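## Task

Fill the kit tray at the +y end of the table with two L536 parts (the order lists them in rack A, bay 1) and one K888 part (listed in rack B, bay 1). The three racks line the table with A farthest from the tray, then B, then C, and in each rack bay 1 is the bay farthest from the tray. One of the two listed locations is wrong, so trust the part number labelled on each bin. Any bin that gets pushed out of place must be returned to its own spot in its rack, lying flat behind its shelf lip, or the task fails. Parts count only if they stay in the tray without the robot holding them. Finish by releasing and moving the gripper away.

## Robot and tools

Robot: one six-joint arm with a two-finger gripper, mounted on a carriage that runs on a floor rail. The arm base sits at x = 0, y roughly equal to the rail reading position_m, z = 0.03 m, facing +x.

Scene frame: fixed to the table. Table top is z = 0, +z up. The rail runs along y at x = 0; y = 0 where position_m reads 0. The table edge starts at x = 0.31 m. The tray is at the +y end; rack A is toward -y, then B, then C nearer the tray.

Gripper frame: fingers point along the gripper's +z and close along its y. end_effector_position is the spot between the pads when shut; fingertips extend about 33 mm past it when closed, 9 mm when fully open, and move about 24 mm further from the arm while closing, so keep that clearance above surfaces.

Tool execute_actions(actions): a list holding one action (an empty list just reports state and images). An action may contain:
- rows: up to 15 rows, each applied for one control step (1/30 s). Each row is a single list of 9 numbers, each in [-1, 1], in this order: arm/djoint_1 (waist), arm/djoint_2 (shoulder), arm/djoint_3 (elbow), arm/djoint_4 (forearm roll), arm/djoint_5 (wrist pitch), arm/djoint_6 (wrist roll), gripper/position, gripper/force_limit, gripper/speed. The six joint values are offsets in joint space, measured from the angles the last result reported (the start of the action), not from the previous row. Scale: 1.0 equals 1.398 rad for waist and shoulder, 2.097 rad for elbow, 2.622 rad for the three wrist joints. Joint ranges (rad): elbow -2.792 to 2.792, all others -6.283 to 6.283; asking more than 0.010 rad beyond an end gets the call refused, and a joint pushed to its true end yields the line "joint sent to its limit". The three gripper values are absolute settings, not offsets: position +1 = fully open (140 mm), about -0.8 = pads touching, -1 = close until blocked; force_limit -1/0/+1 gives about 14/60/107 N; speed -1/0/+1 gives about 30/140/250 mm/s.
- steps: duration in control steps, 1 to 450, default 15, never fewer than the number of rows. After the last row the arm keeps heading for that row's target.
- until: stop the action early when conditions hold, e.g. {"all": {"status": "ended"}}, {"any": {"status": "ended"}}, or a device field like {"rail": {"position_status": ["!=", "moving"]}}. Numbers need a comparison (=, !=, <, <=, >, >=). It does not halt motion.
- rail: {"position_m": absolute carriage target in metres, -2 to 2, "speed_m_s": top speed 0.01 to 1 (starts at 1, persists)} or {"stop": true}. Rows never move the carriage; while it drives, arm targets travel with it. After sending position_m, wait with until position_status != moving before reaching for anything or ending the scene.

Motion limits: each joint target is held within 0.456 rad (waist, shoulder), 0.683 (elbow) or 0.854 (wrist joints) of the measured angle, and targets are scaled back if they would carry the gripper more than 70 mm from where it is; big moves therefore need several calls. If an action ends early, send the remainder next time rather than relying on drift.

Results: end_effector_position (m) and end_effector_quat_wxyz in the scene frame, plus velocities; the printed position can be off, more at long reach. Joint positions/velocities list rail (m), then waist, shoulder, elbow, forearm roll, wrist pitch, wrist roll (rad). Joint torques follow the same order without the rail; they carry per-unit offsets and noise. Gripper object_status: 0 moving, 1 blocked while opening, 2 blocked while closing (a grasp), 3 reached the target or pads met. position_measured is in counts (3 open, 230 pads touching), not millimetres. To tighten a grip that reads 2, raise force_limit and change position slightly (e.g. -1 to -0.98). Rail reports position_m, position_status (moving, done, contact_stop, time_out, stopped, stopped_with_arm) and position_answer (taken / not_taken; resend if not_taken). Lines like "joint command not followed", "pose unreachable" or "previous command not reached" mean the arm did not follow; send reachable rows, then resend the rail target.

Tool zoom_image(camera, region): camera is one of cam_bench_left, cam_bench_right, cam_high, cam_low, cam_wrist; region [x0, y0, x1, y1] in image pixels from the top-left, at most 504 x 504. Use it to read part numbers on bins.

Tool finished_scene(scene): ends the given scene number once the order is in the tray, the gripper has let go and is clear, and the carriage has stopped. It cannot be undone.

Avoid: a contact torque reaching a joint's load limit (waist/shoulder 312, elbow 147, wrist joints 41.4 N m, held weight included) or an external force of 144 N; either freezes the arm for 10 s. Long holding under load heats motors (MOTOR HOT warns; overheating brakes the arm). Do not drop, slam or knock items, and never push anything off the table. Parts in hand may occasionally be tugged and loose items nudged. The robot holds its last command while you think.

Each tool is called after "Call:" as a command line: name --argument value for each argument, lists and objects as JSON in quotes; but a table of rows of numbers goes row by row, as --pt "numbers of a row", without its own name.

## Session

Call:
execute_actions --actions '[]'

Scene clock: 0.00 s.
end_effector_position=(+0.4783, -1.6736, +0.3722) position_measured=3 object_status=3 end_effector_quat_wxyz=(+0.012, +0.895, +0.442, +0.055) end_effector_velocity=(+0.000, +0.000, +0.000) end_effector_angular_velocity=(+0.000, +0.000, +0.000)
Joint positions: [-1.109 -0.961  0.277  1.431  0.106  1.395 -0.324]
Joint velocities: [0. 0. 0. 0. 0. 0. 0.]
Joint torques (N m, as the joint torque sensors report them, + toward a larger angle): no reading
rail: position_m=-1.109 position_m_goal=-1.109 speed_m_s=1.00 position_status=done position_answer=taken refusals=0

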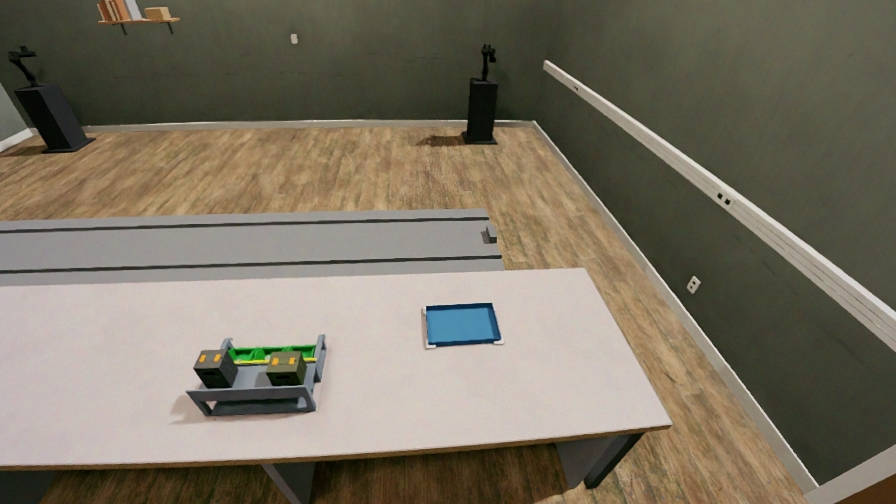

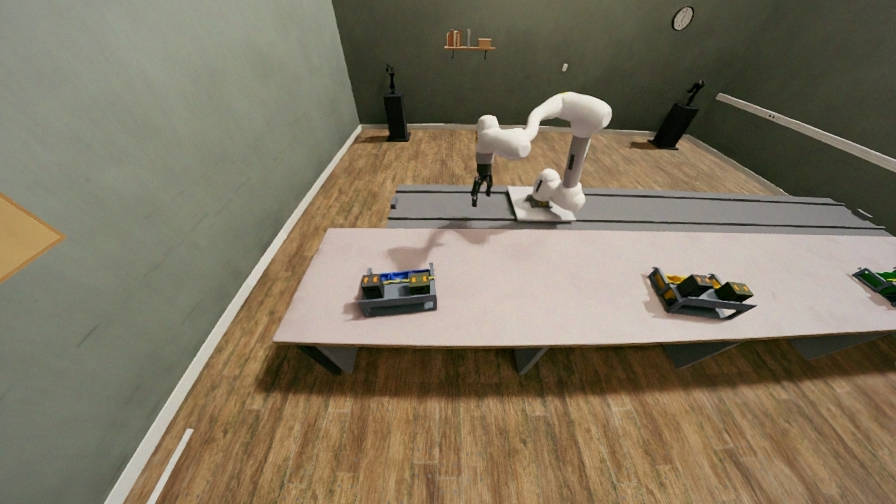

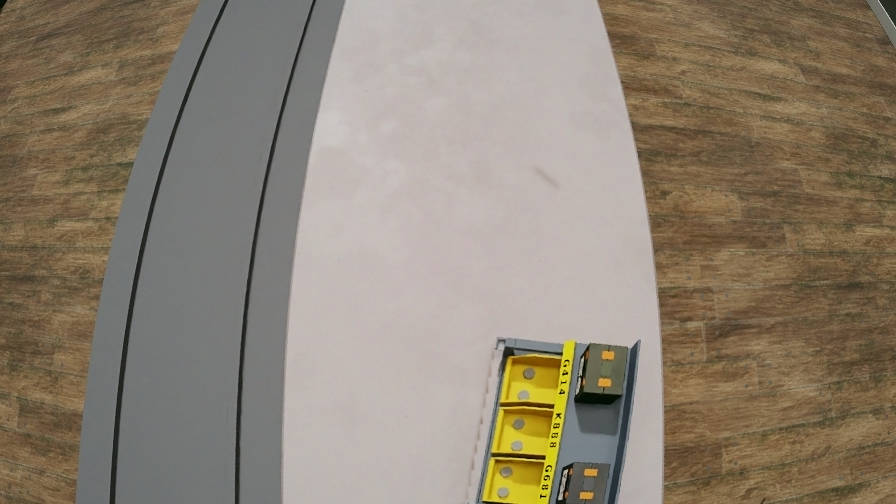

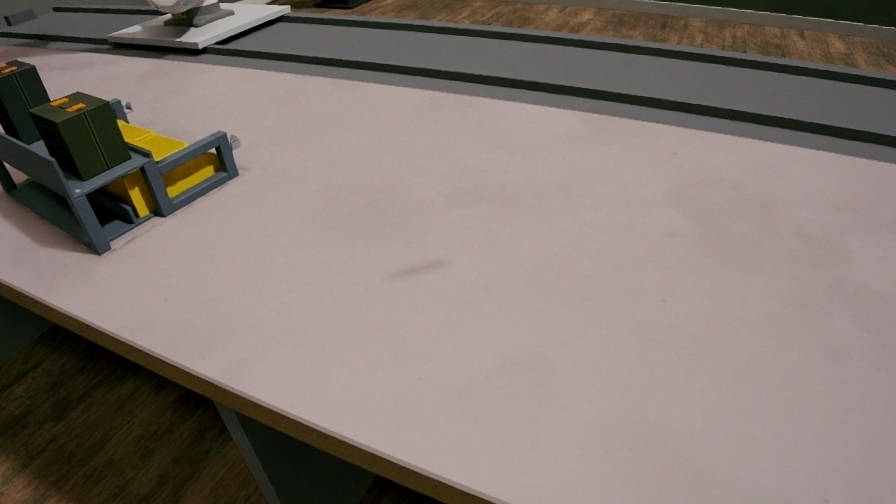

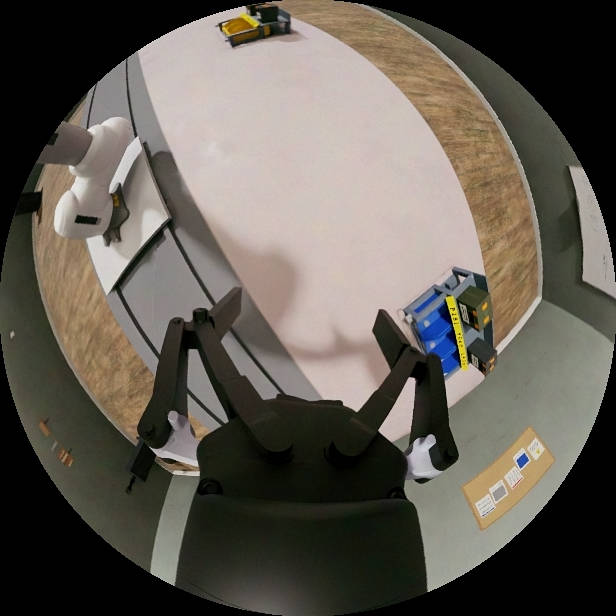

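Call:
execute_actions --actions '[{"rows":[[0.687,0,0,-0.04,0.015,0.723,1,0,0]],"rail":{"position_m":-1.75},"steps":90}]'

Scene clock: 6.03 s.
end_effector_position=(+0.7231, -1.7155, +0.3701) position_measured=3 object_status=3 end_effector_quat_wxyz=(-0.001, +1.000, -0.001, -0.000) end_effector_velocity=(-0.000, -0.000, -0.000) end_effector_angular_velocity=(-0.000, +0.000, +0.000)
Joint positions: [-1.75  -0.001  0.277  1.431  0.001  1.434  1.571]
Joint velocities: [ 0.  0.  0.  0. -0.  0.  0.]
Joint torques (N m, as the joint torque sensors report them, + toward a larger angle): [  1.24 -66.5  -43.54   5.02   0.48  -0.06]
rail: position_m=-1.750 position_m_goal=-1.750 speed_m_s=1.00 position_status=done position_answer=taken refusals=0

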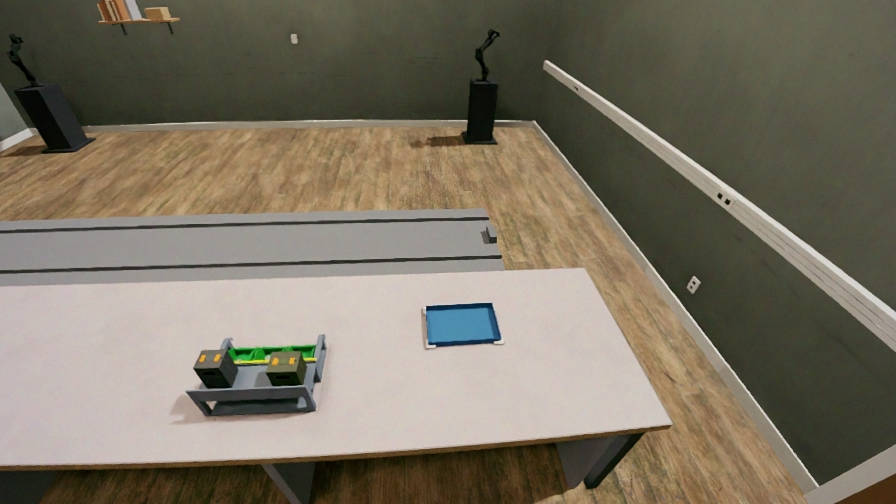

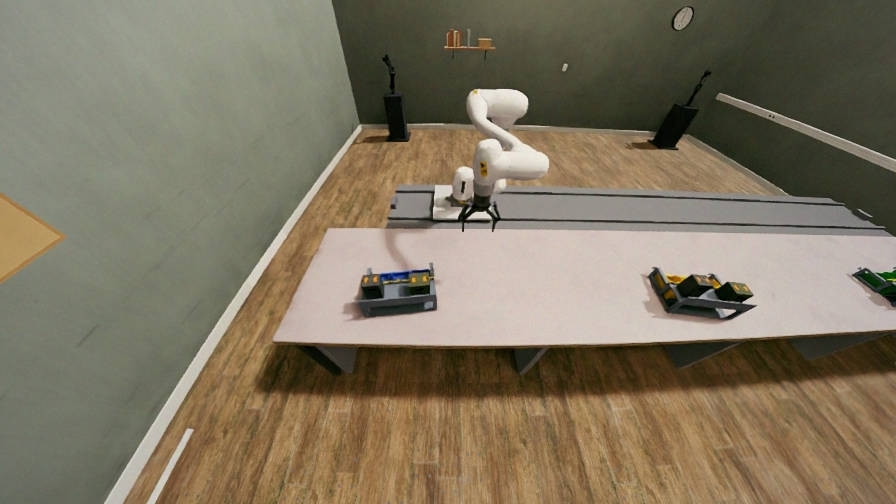

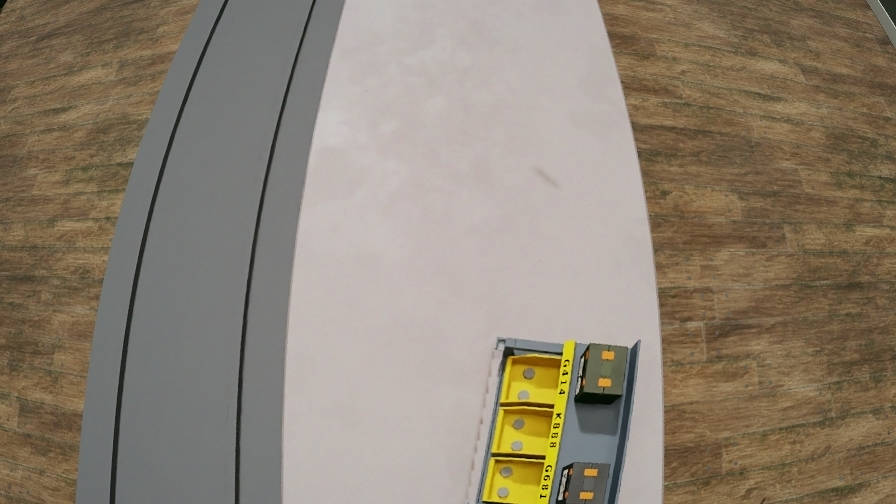

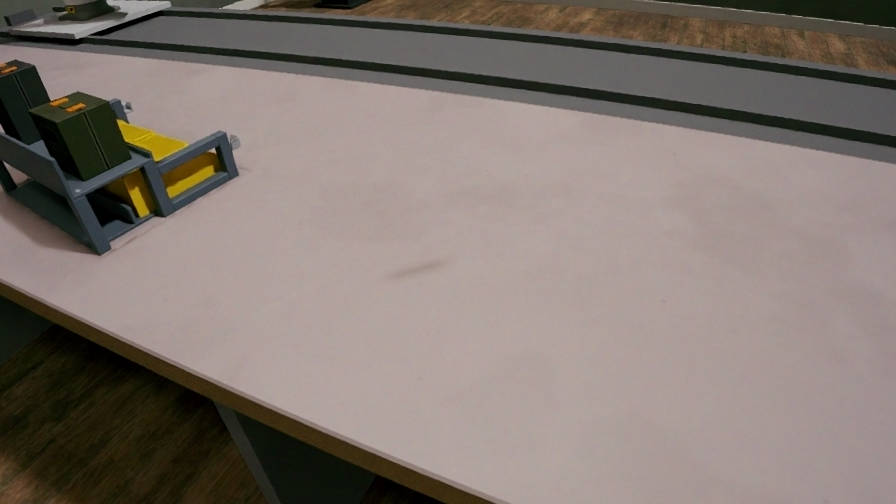

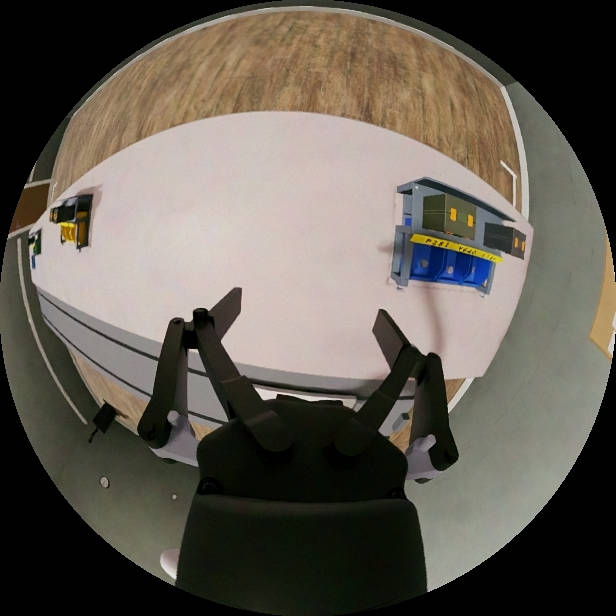

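Call:
execute_actions --actions '[{"rows":[[-0.25,0,0,0,0,-0.133,1,0,0]],"rail":{"position_m":-2.0},"steps":50}]'

Call:
zoom_image --camera "cam_wrist" --region '[150,120,450,340]'

Scene clock: 9.07 s.
end_effector_position=(+0.6911, -2.2154, +0.3701) position_measured=3 object_status=3 end_effector_quat_wxyz=(-0.001, +1.000, -0.001, +0.000) end_effector_velocity=(+0.000, -0.000, +0.000) end_effector_angular_velocity=(+0.000, -0.000, -0.000)
Joint positions: [-2.    -0.35   0.277  1.431  0.001  1.434  1.223]
Joint velocities: [ 0.  0.  0. -0.  0.  0. -0.]
Joint torques (N m, as the joint torque sensors report them, + toward a larger angle): [  0.51 -69.15 -42.71   4.71   0.24  -0.27]
rail: position_m=-2.000 position_m_goal=-2.000 speed_m_s=1.00 position_status=done position_answer=taken refusals=0

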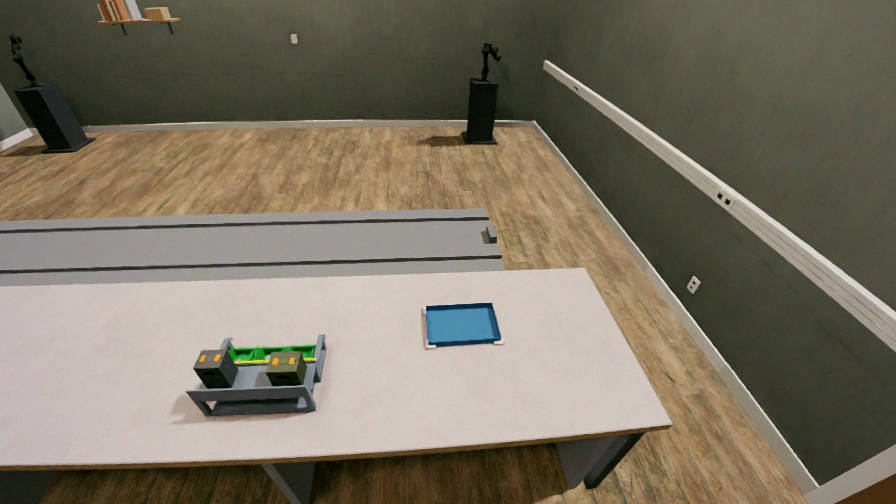

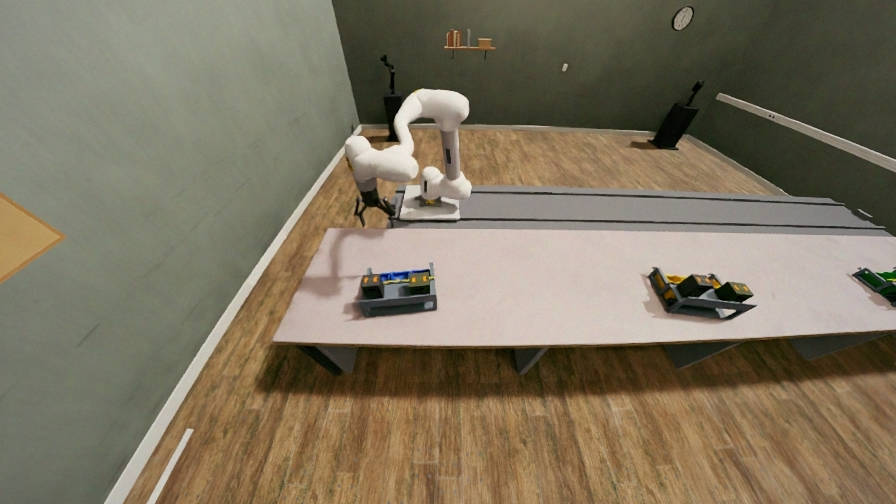

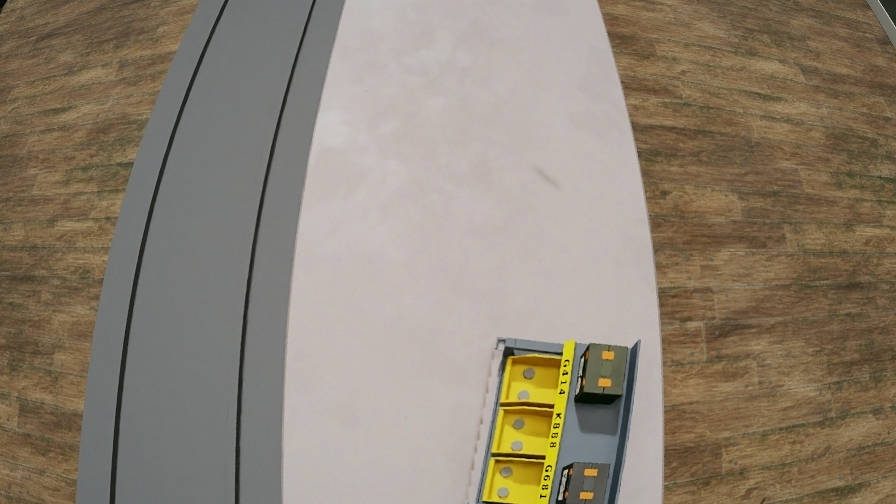

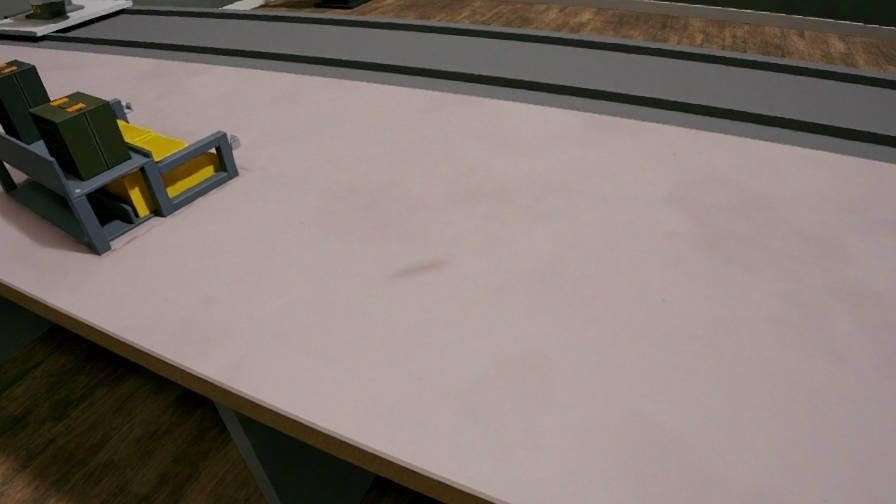

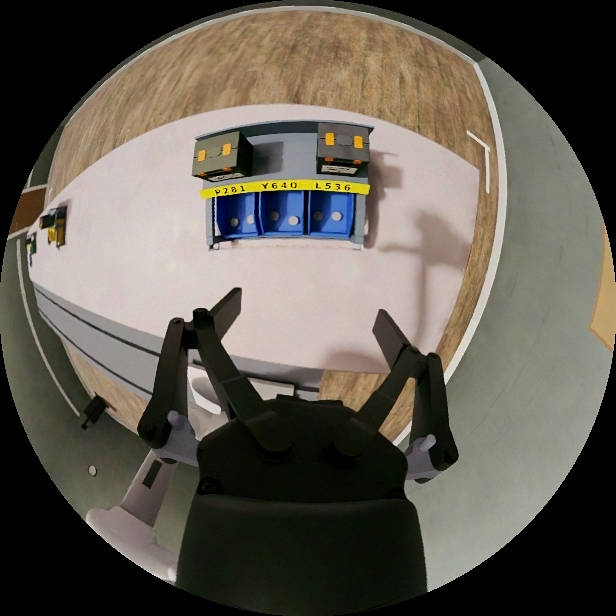

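Region (150, 120, 450, 340) of cam_wrist's 616x616 image, scaled by 1.680, with more detail than that image has; it fills the top 370 rows of this view, and the rest is white.

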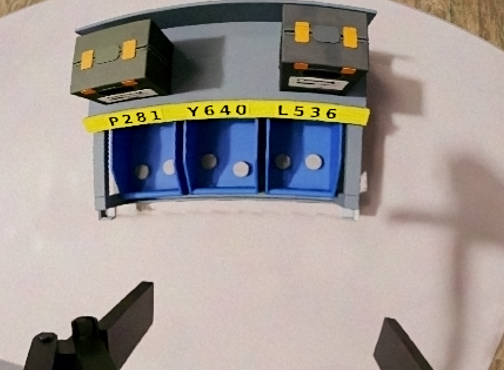

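Call:
execute_actions --actions '[{"rows":[[-0.0114,0,0,0,0,-0.6,-0.2,0,0]],"steps":30}]'

Call:
execute_actions --actions '[{"rows":[[0,0.1767,-0.0383,0,-0.0637,-0.605,-0.2,0,0]],"steps":45}]'

Scene clock: 13.67 s.
end_effector_position=(+0.6876, -2.2263, +0.3701) position_measured=154 object_status=3 end_effector_quat_wxyz=(-0.000, +0.713, +0.701, +0.001) end_effector_velocity=(-0.000, -0.000, +0.000) end_effector_angular_velocity=(-0.000, -0.000, +0.000)
Joint positions: [-2.    -0.366  0.277  1.431  0.001  1.434 -0.35 ]
Joint velocities: [ 0. -0. -0. -0.  0. -0. -0.]
Joint torques (N m, as the joint torque sensors report them, + toward a larger angle): [  1.05 -67.28 -43.04   4.77   0.59  -0.37]
rail: position_m=-2.000 position_m_goal=-2.000 speed_m_s=1.00 position_status=done position_answer=taken refusals=0

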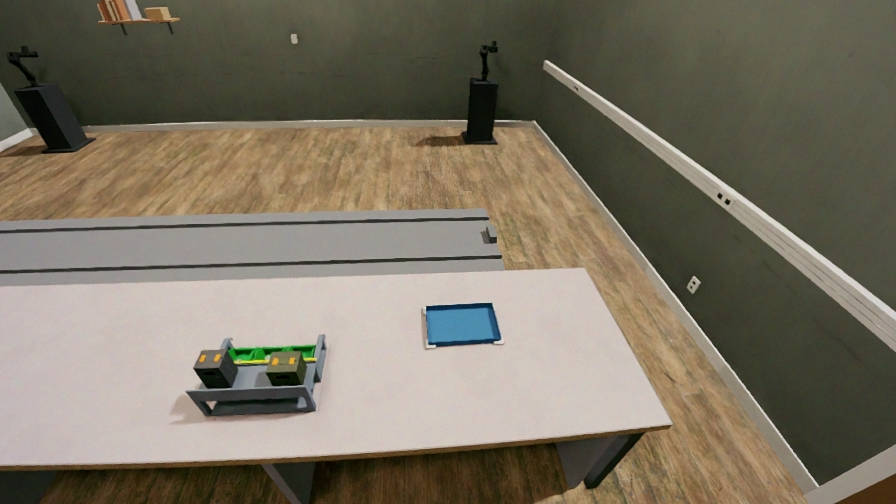

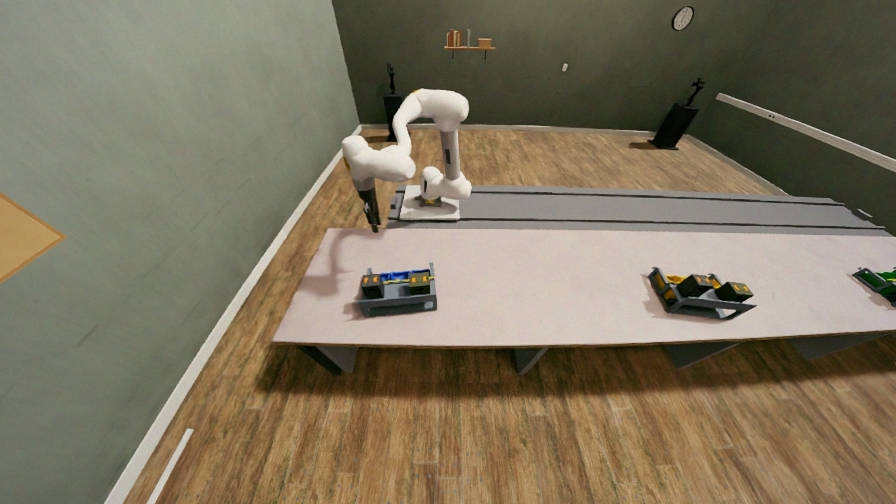

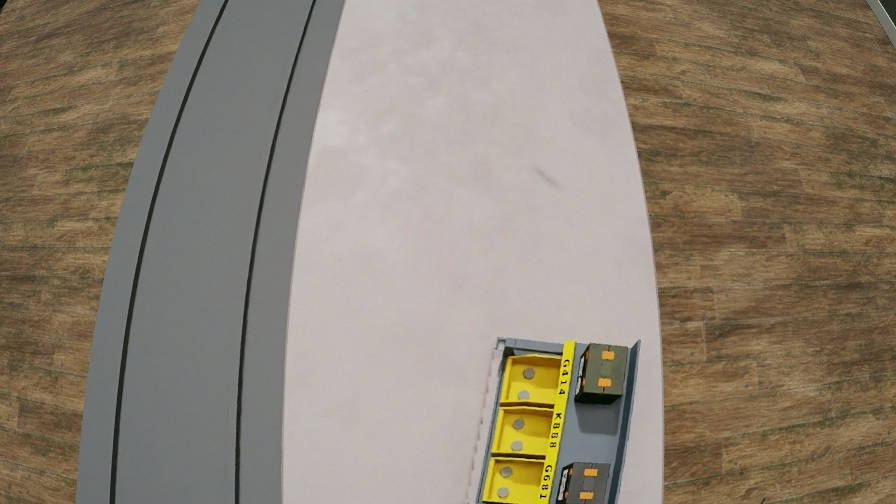

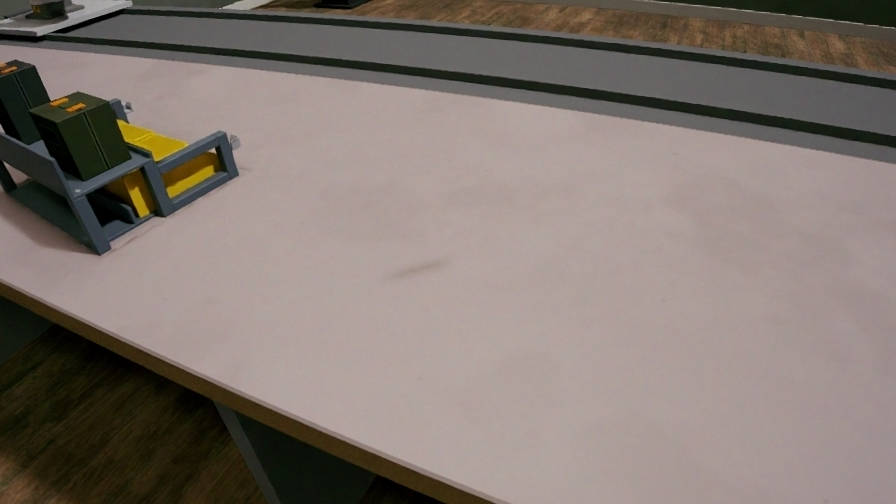

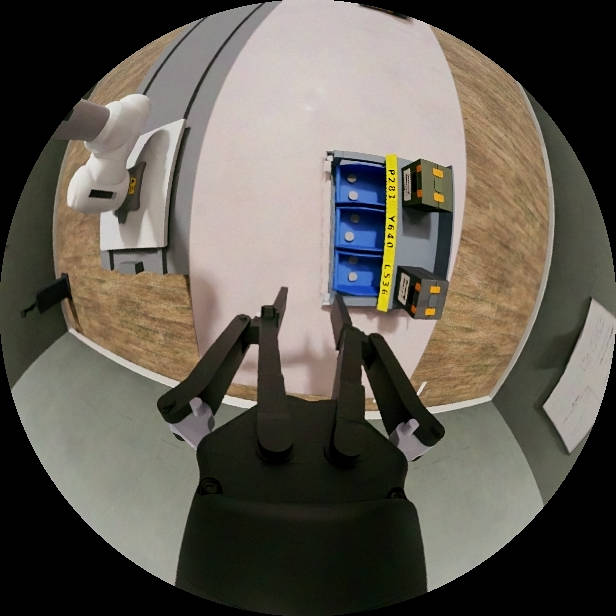

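Scene clock: 15.17 s.
end_effector_position=(+0.8001, -2.2695, +0.2198) position_measured=154 object_status=3 end_effector_quat_wxyz=(+0.000, +0.001, +1.000, +0.001) end_effector_velocity=(+0.000, -0.000, -0.000) end_effector_angular_velocity=(+0.000, +0.000, +0.000)
Joint positions: [-2.    -0.366  0.524  1.35   0.001  1.267 -1.936]
Joint velocities: [ 0.  0.  0. -0.  0. -0. -0.]
Joint torques (N m, as the joint torque sensors report them, + toward a larger angle): [  3.45 -88.   -41.78   5.12   0.78  -0.06]
rail: position_m=-2.000 position_m_goal=-2.000 speed_m_s=1.00 position_status=done position_answer=taken refusals=0

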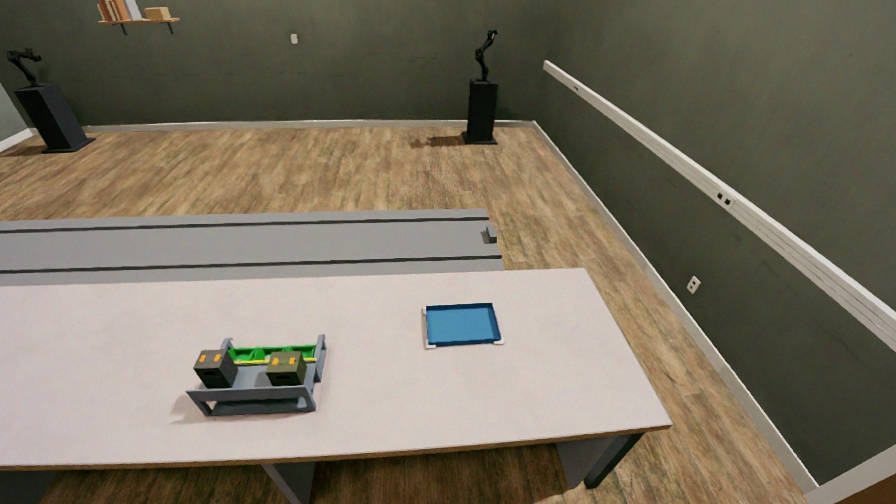

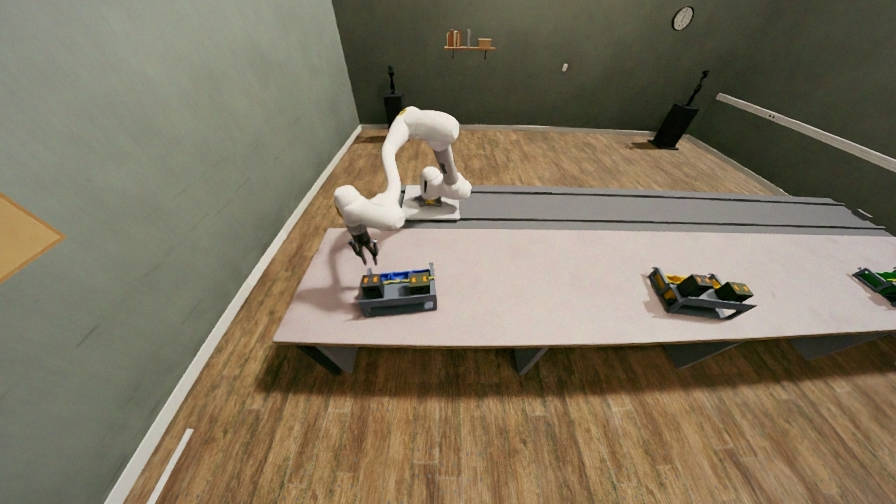

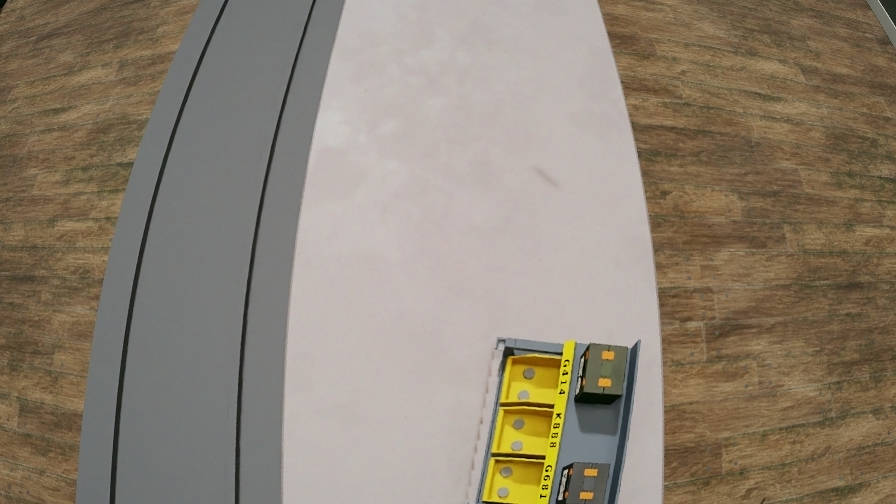

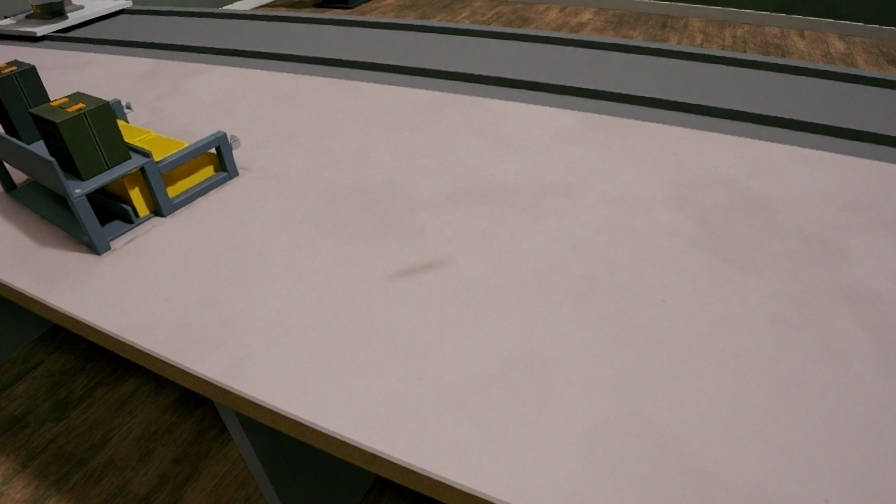

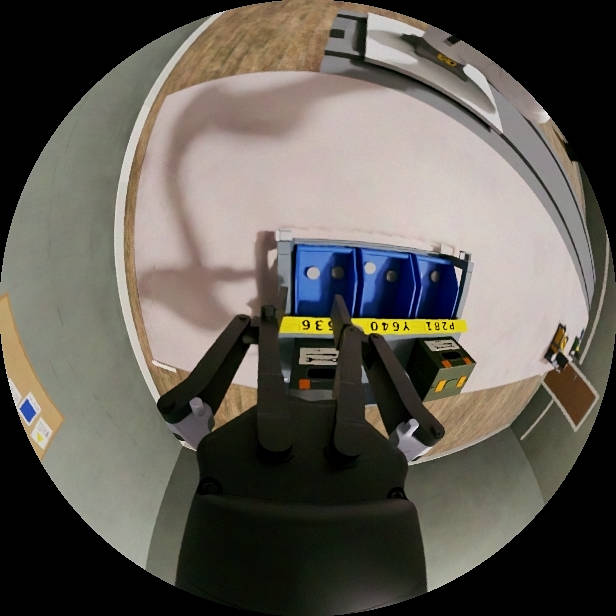

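Call:
execute_actions --actions '[{"rows":[[0,0.0436,0.045,0,-0.059,0,-0.3,0,0]],"steps":30}]'

Call:
zoom_image --camera "cam_wrist" --region '[200,180,450,380]'

Scene clock: 17.30 s.
end_effector_position=(+0.7998, -2.2694, +0.1195) position_measured=167 object_status=3 end_effector_quat_wxyz=(+0.000, +0.001, +1.000, +0.001) end_effector_velocity=(-0.000, -0.000, +0.000) end_effector_angular_velocity=(-0.000, -0.000, -0.000)
Joint positions: [-2.    -0.366  0.585  1.445  0.001  1.113 -1.936]
Joint velocities: [ 0. -0. -0. -0.  0. -0. -0.]
Joint torques (N m, as the joint torque sensors report them, + toward a larger angle): [  0.65 -95.39 -38.33   4.47   0.8   -0.2 ]
rail: position_m=-2.000 position_m_goal=-2.000 speed_m_s=1.00 position_status=done position_answer=taken refusals=0

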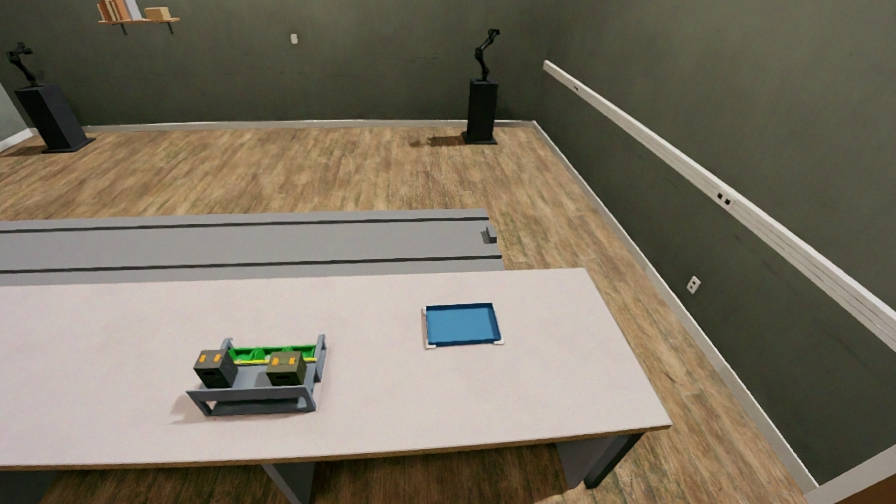

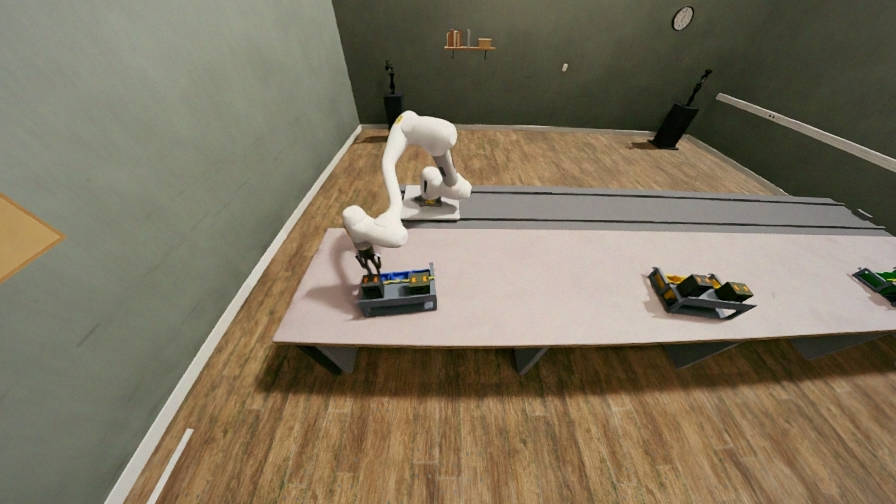

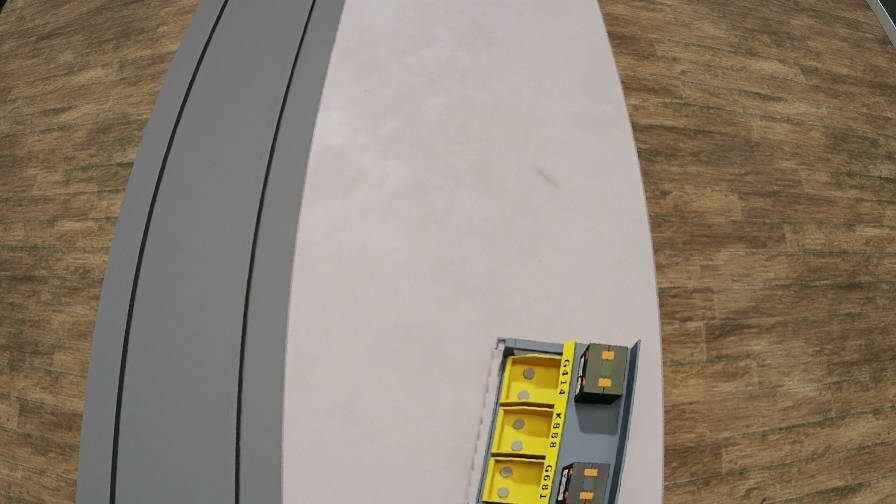

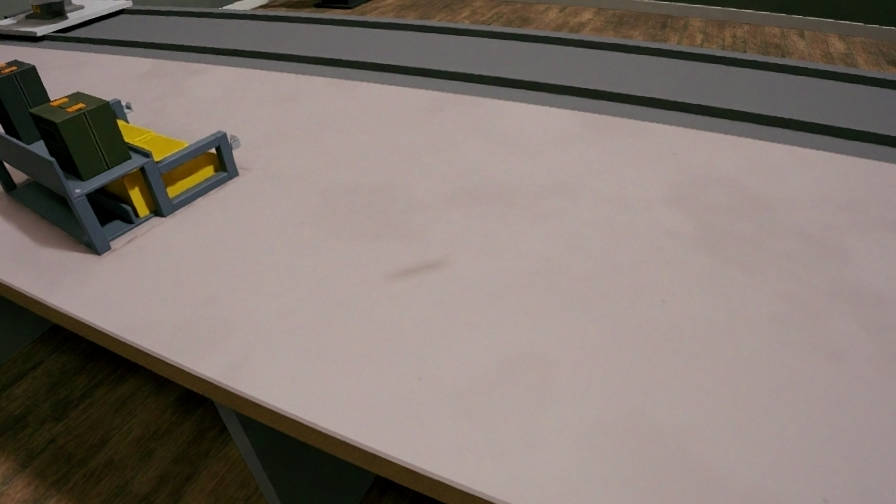

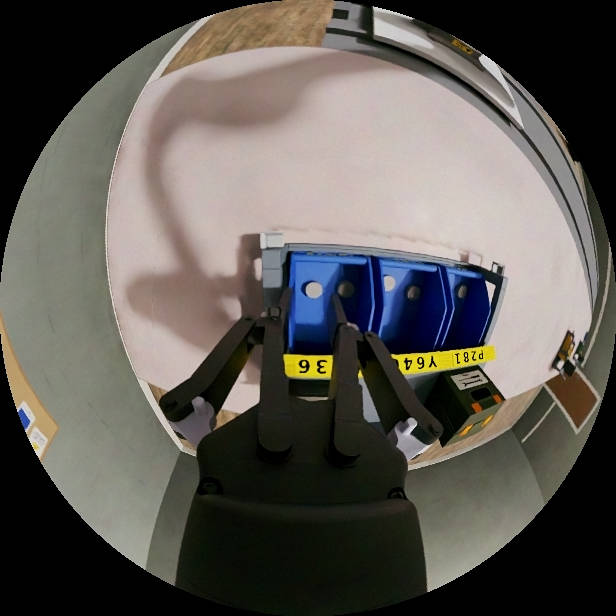

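Region (200, 180, 450, 380) of cam_wrist's 616x616 image, scaled by 2.016, with more detail than that image has; it fills the top 403 rows of this view, and the rest is white.

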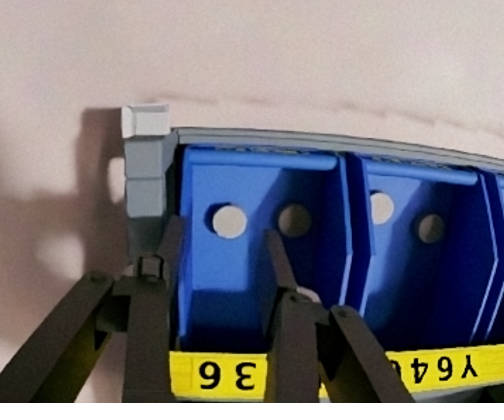

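Call:
execute_actions --actions '[{"rows":[[0.005,0.0418,-0.005,0,-0.0188,0.003,-0.36,0,0]],"steps":30}]'

Call:
zoom_image --camera "cam_wrist" --region '[200,180,450,380]'

Scene clock: 29.83 s.
end_effector_position=(+0.8075, -2.2723, +0.1148) position_measured=174 object_status=3 end_effector_quat_wxyz=(+0.004, +0.001, +1.000, -0.002) end_effector_velocity=(+0.000, -0.000, +0.000) end_effector_angular_velocity=(+0.000, -0.000, -0.000)
Joint positions: [-2.    -0.365  0.596  1.435 -0.001  1.102 -1.934]
Joint velocities: [ 0. -0.  0. -0.  0. -0. -0.]
Joint torques (N m, as the joint torque sensors report them, + toward a larger angle): [  6.69 -76.17 -30.71   5.98  -2.36  -0.78]
FORCE FAULT: contact force on the arm reached its limit, and the arm stopped for 10 seconds. The contact can be on any part of the arm, not only on its tool. The arm's remaining commands of this call were not run. The arm holds still and accepts commands again. Move the arm away from the contact; if what it grips holds it there, let go first. Pushing or pulling that hard again can fault the arm again.
rail: position_m=-2.000 position_m_goal=-2.000 speed_m_s=1.00 position_status=done position_answer=taken refusals=0

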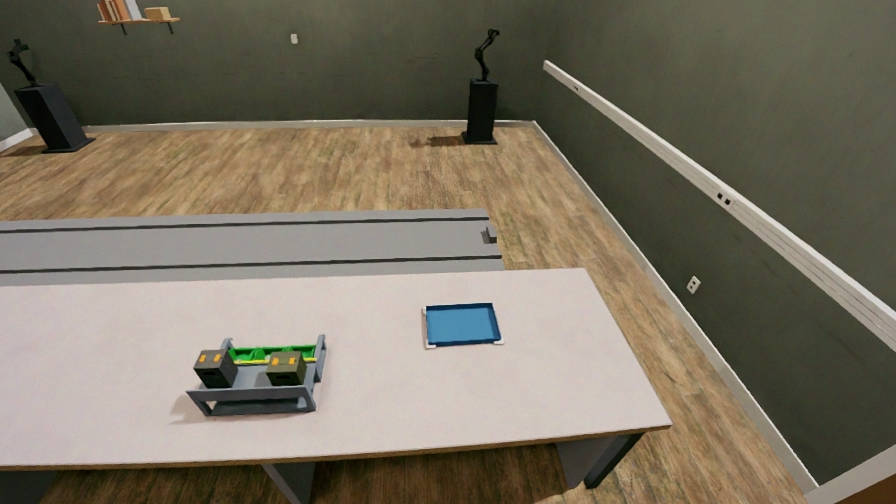

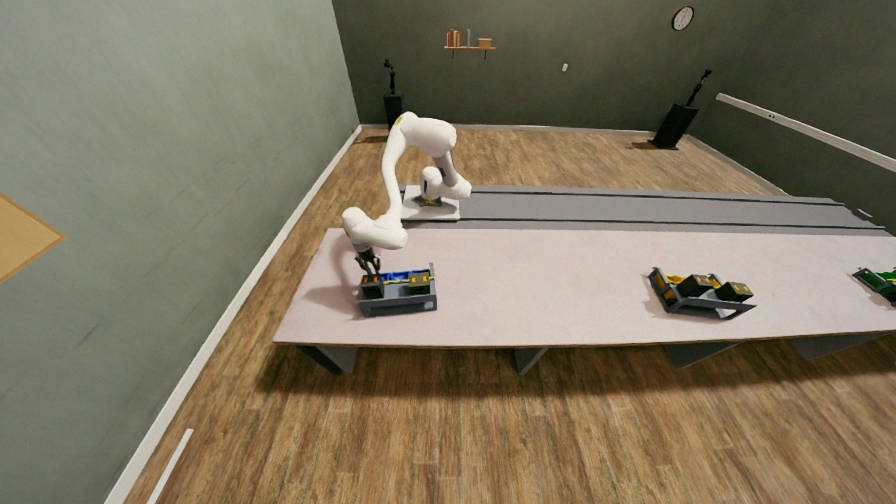

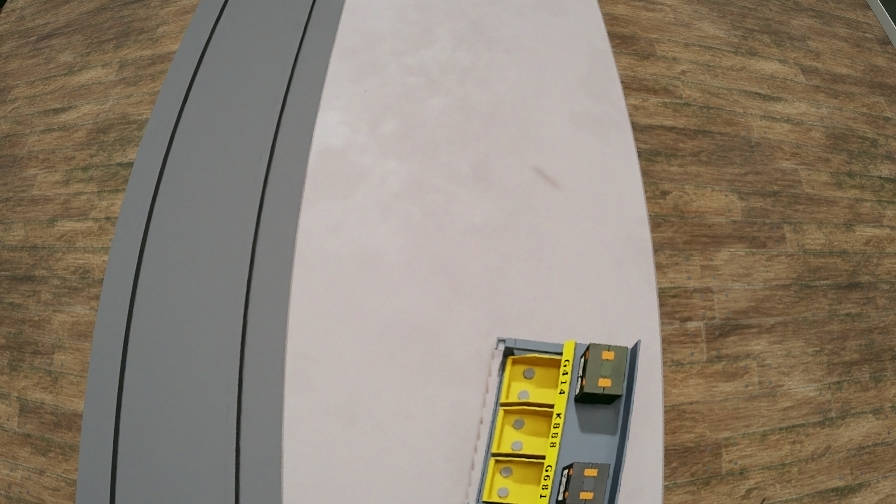

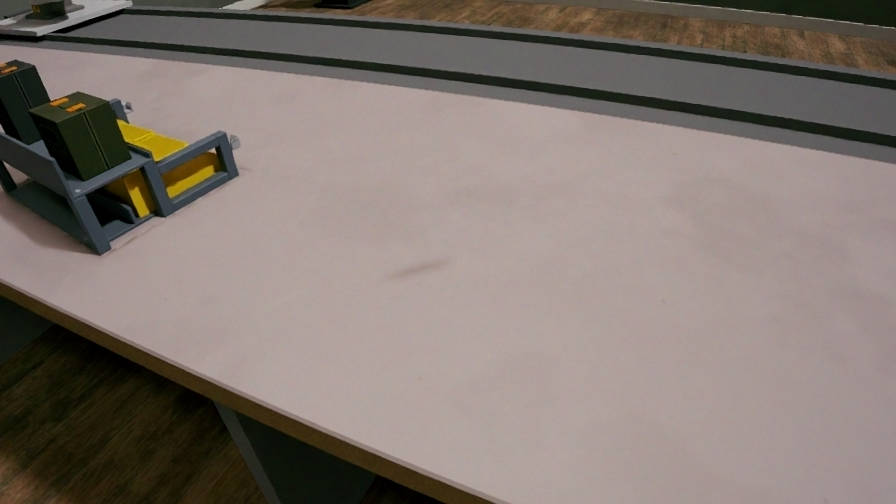

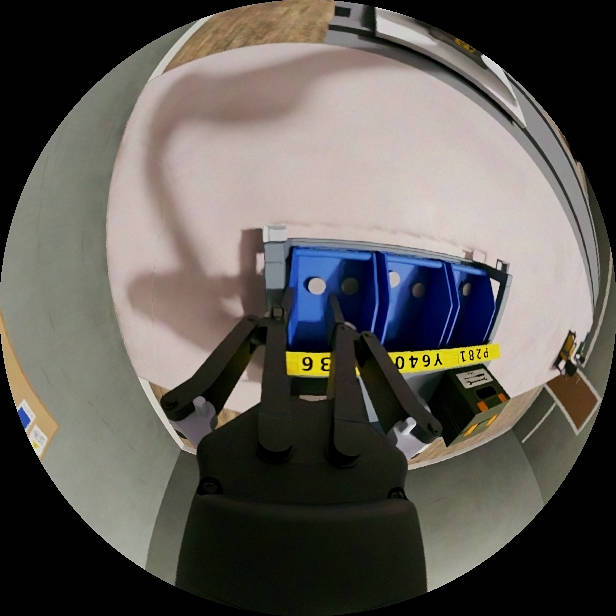

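Region (200, 180, 450, 380) of cam_wrist's 616x616 image, scaled by 2.016, with more detail than that image has; it fills the top 403 rows of this view, and the rest is white.

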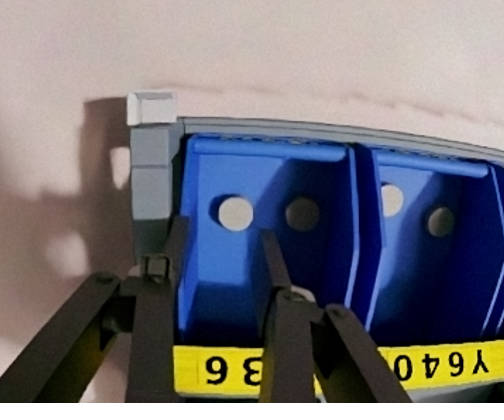

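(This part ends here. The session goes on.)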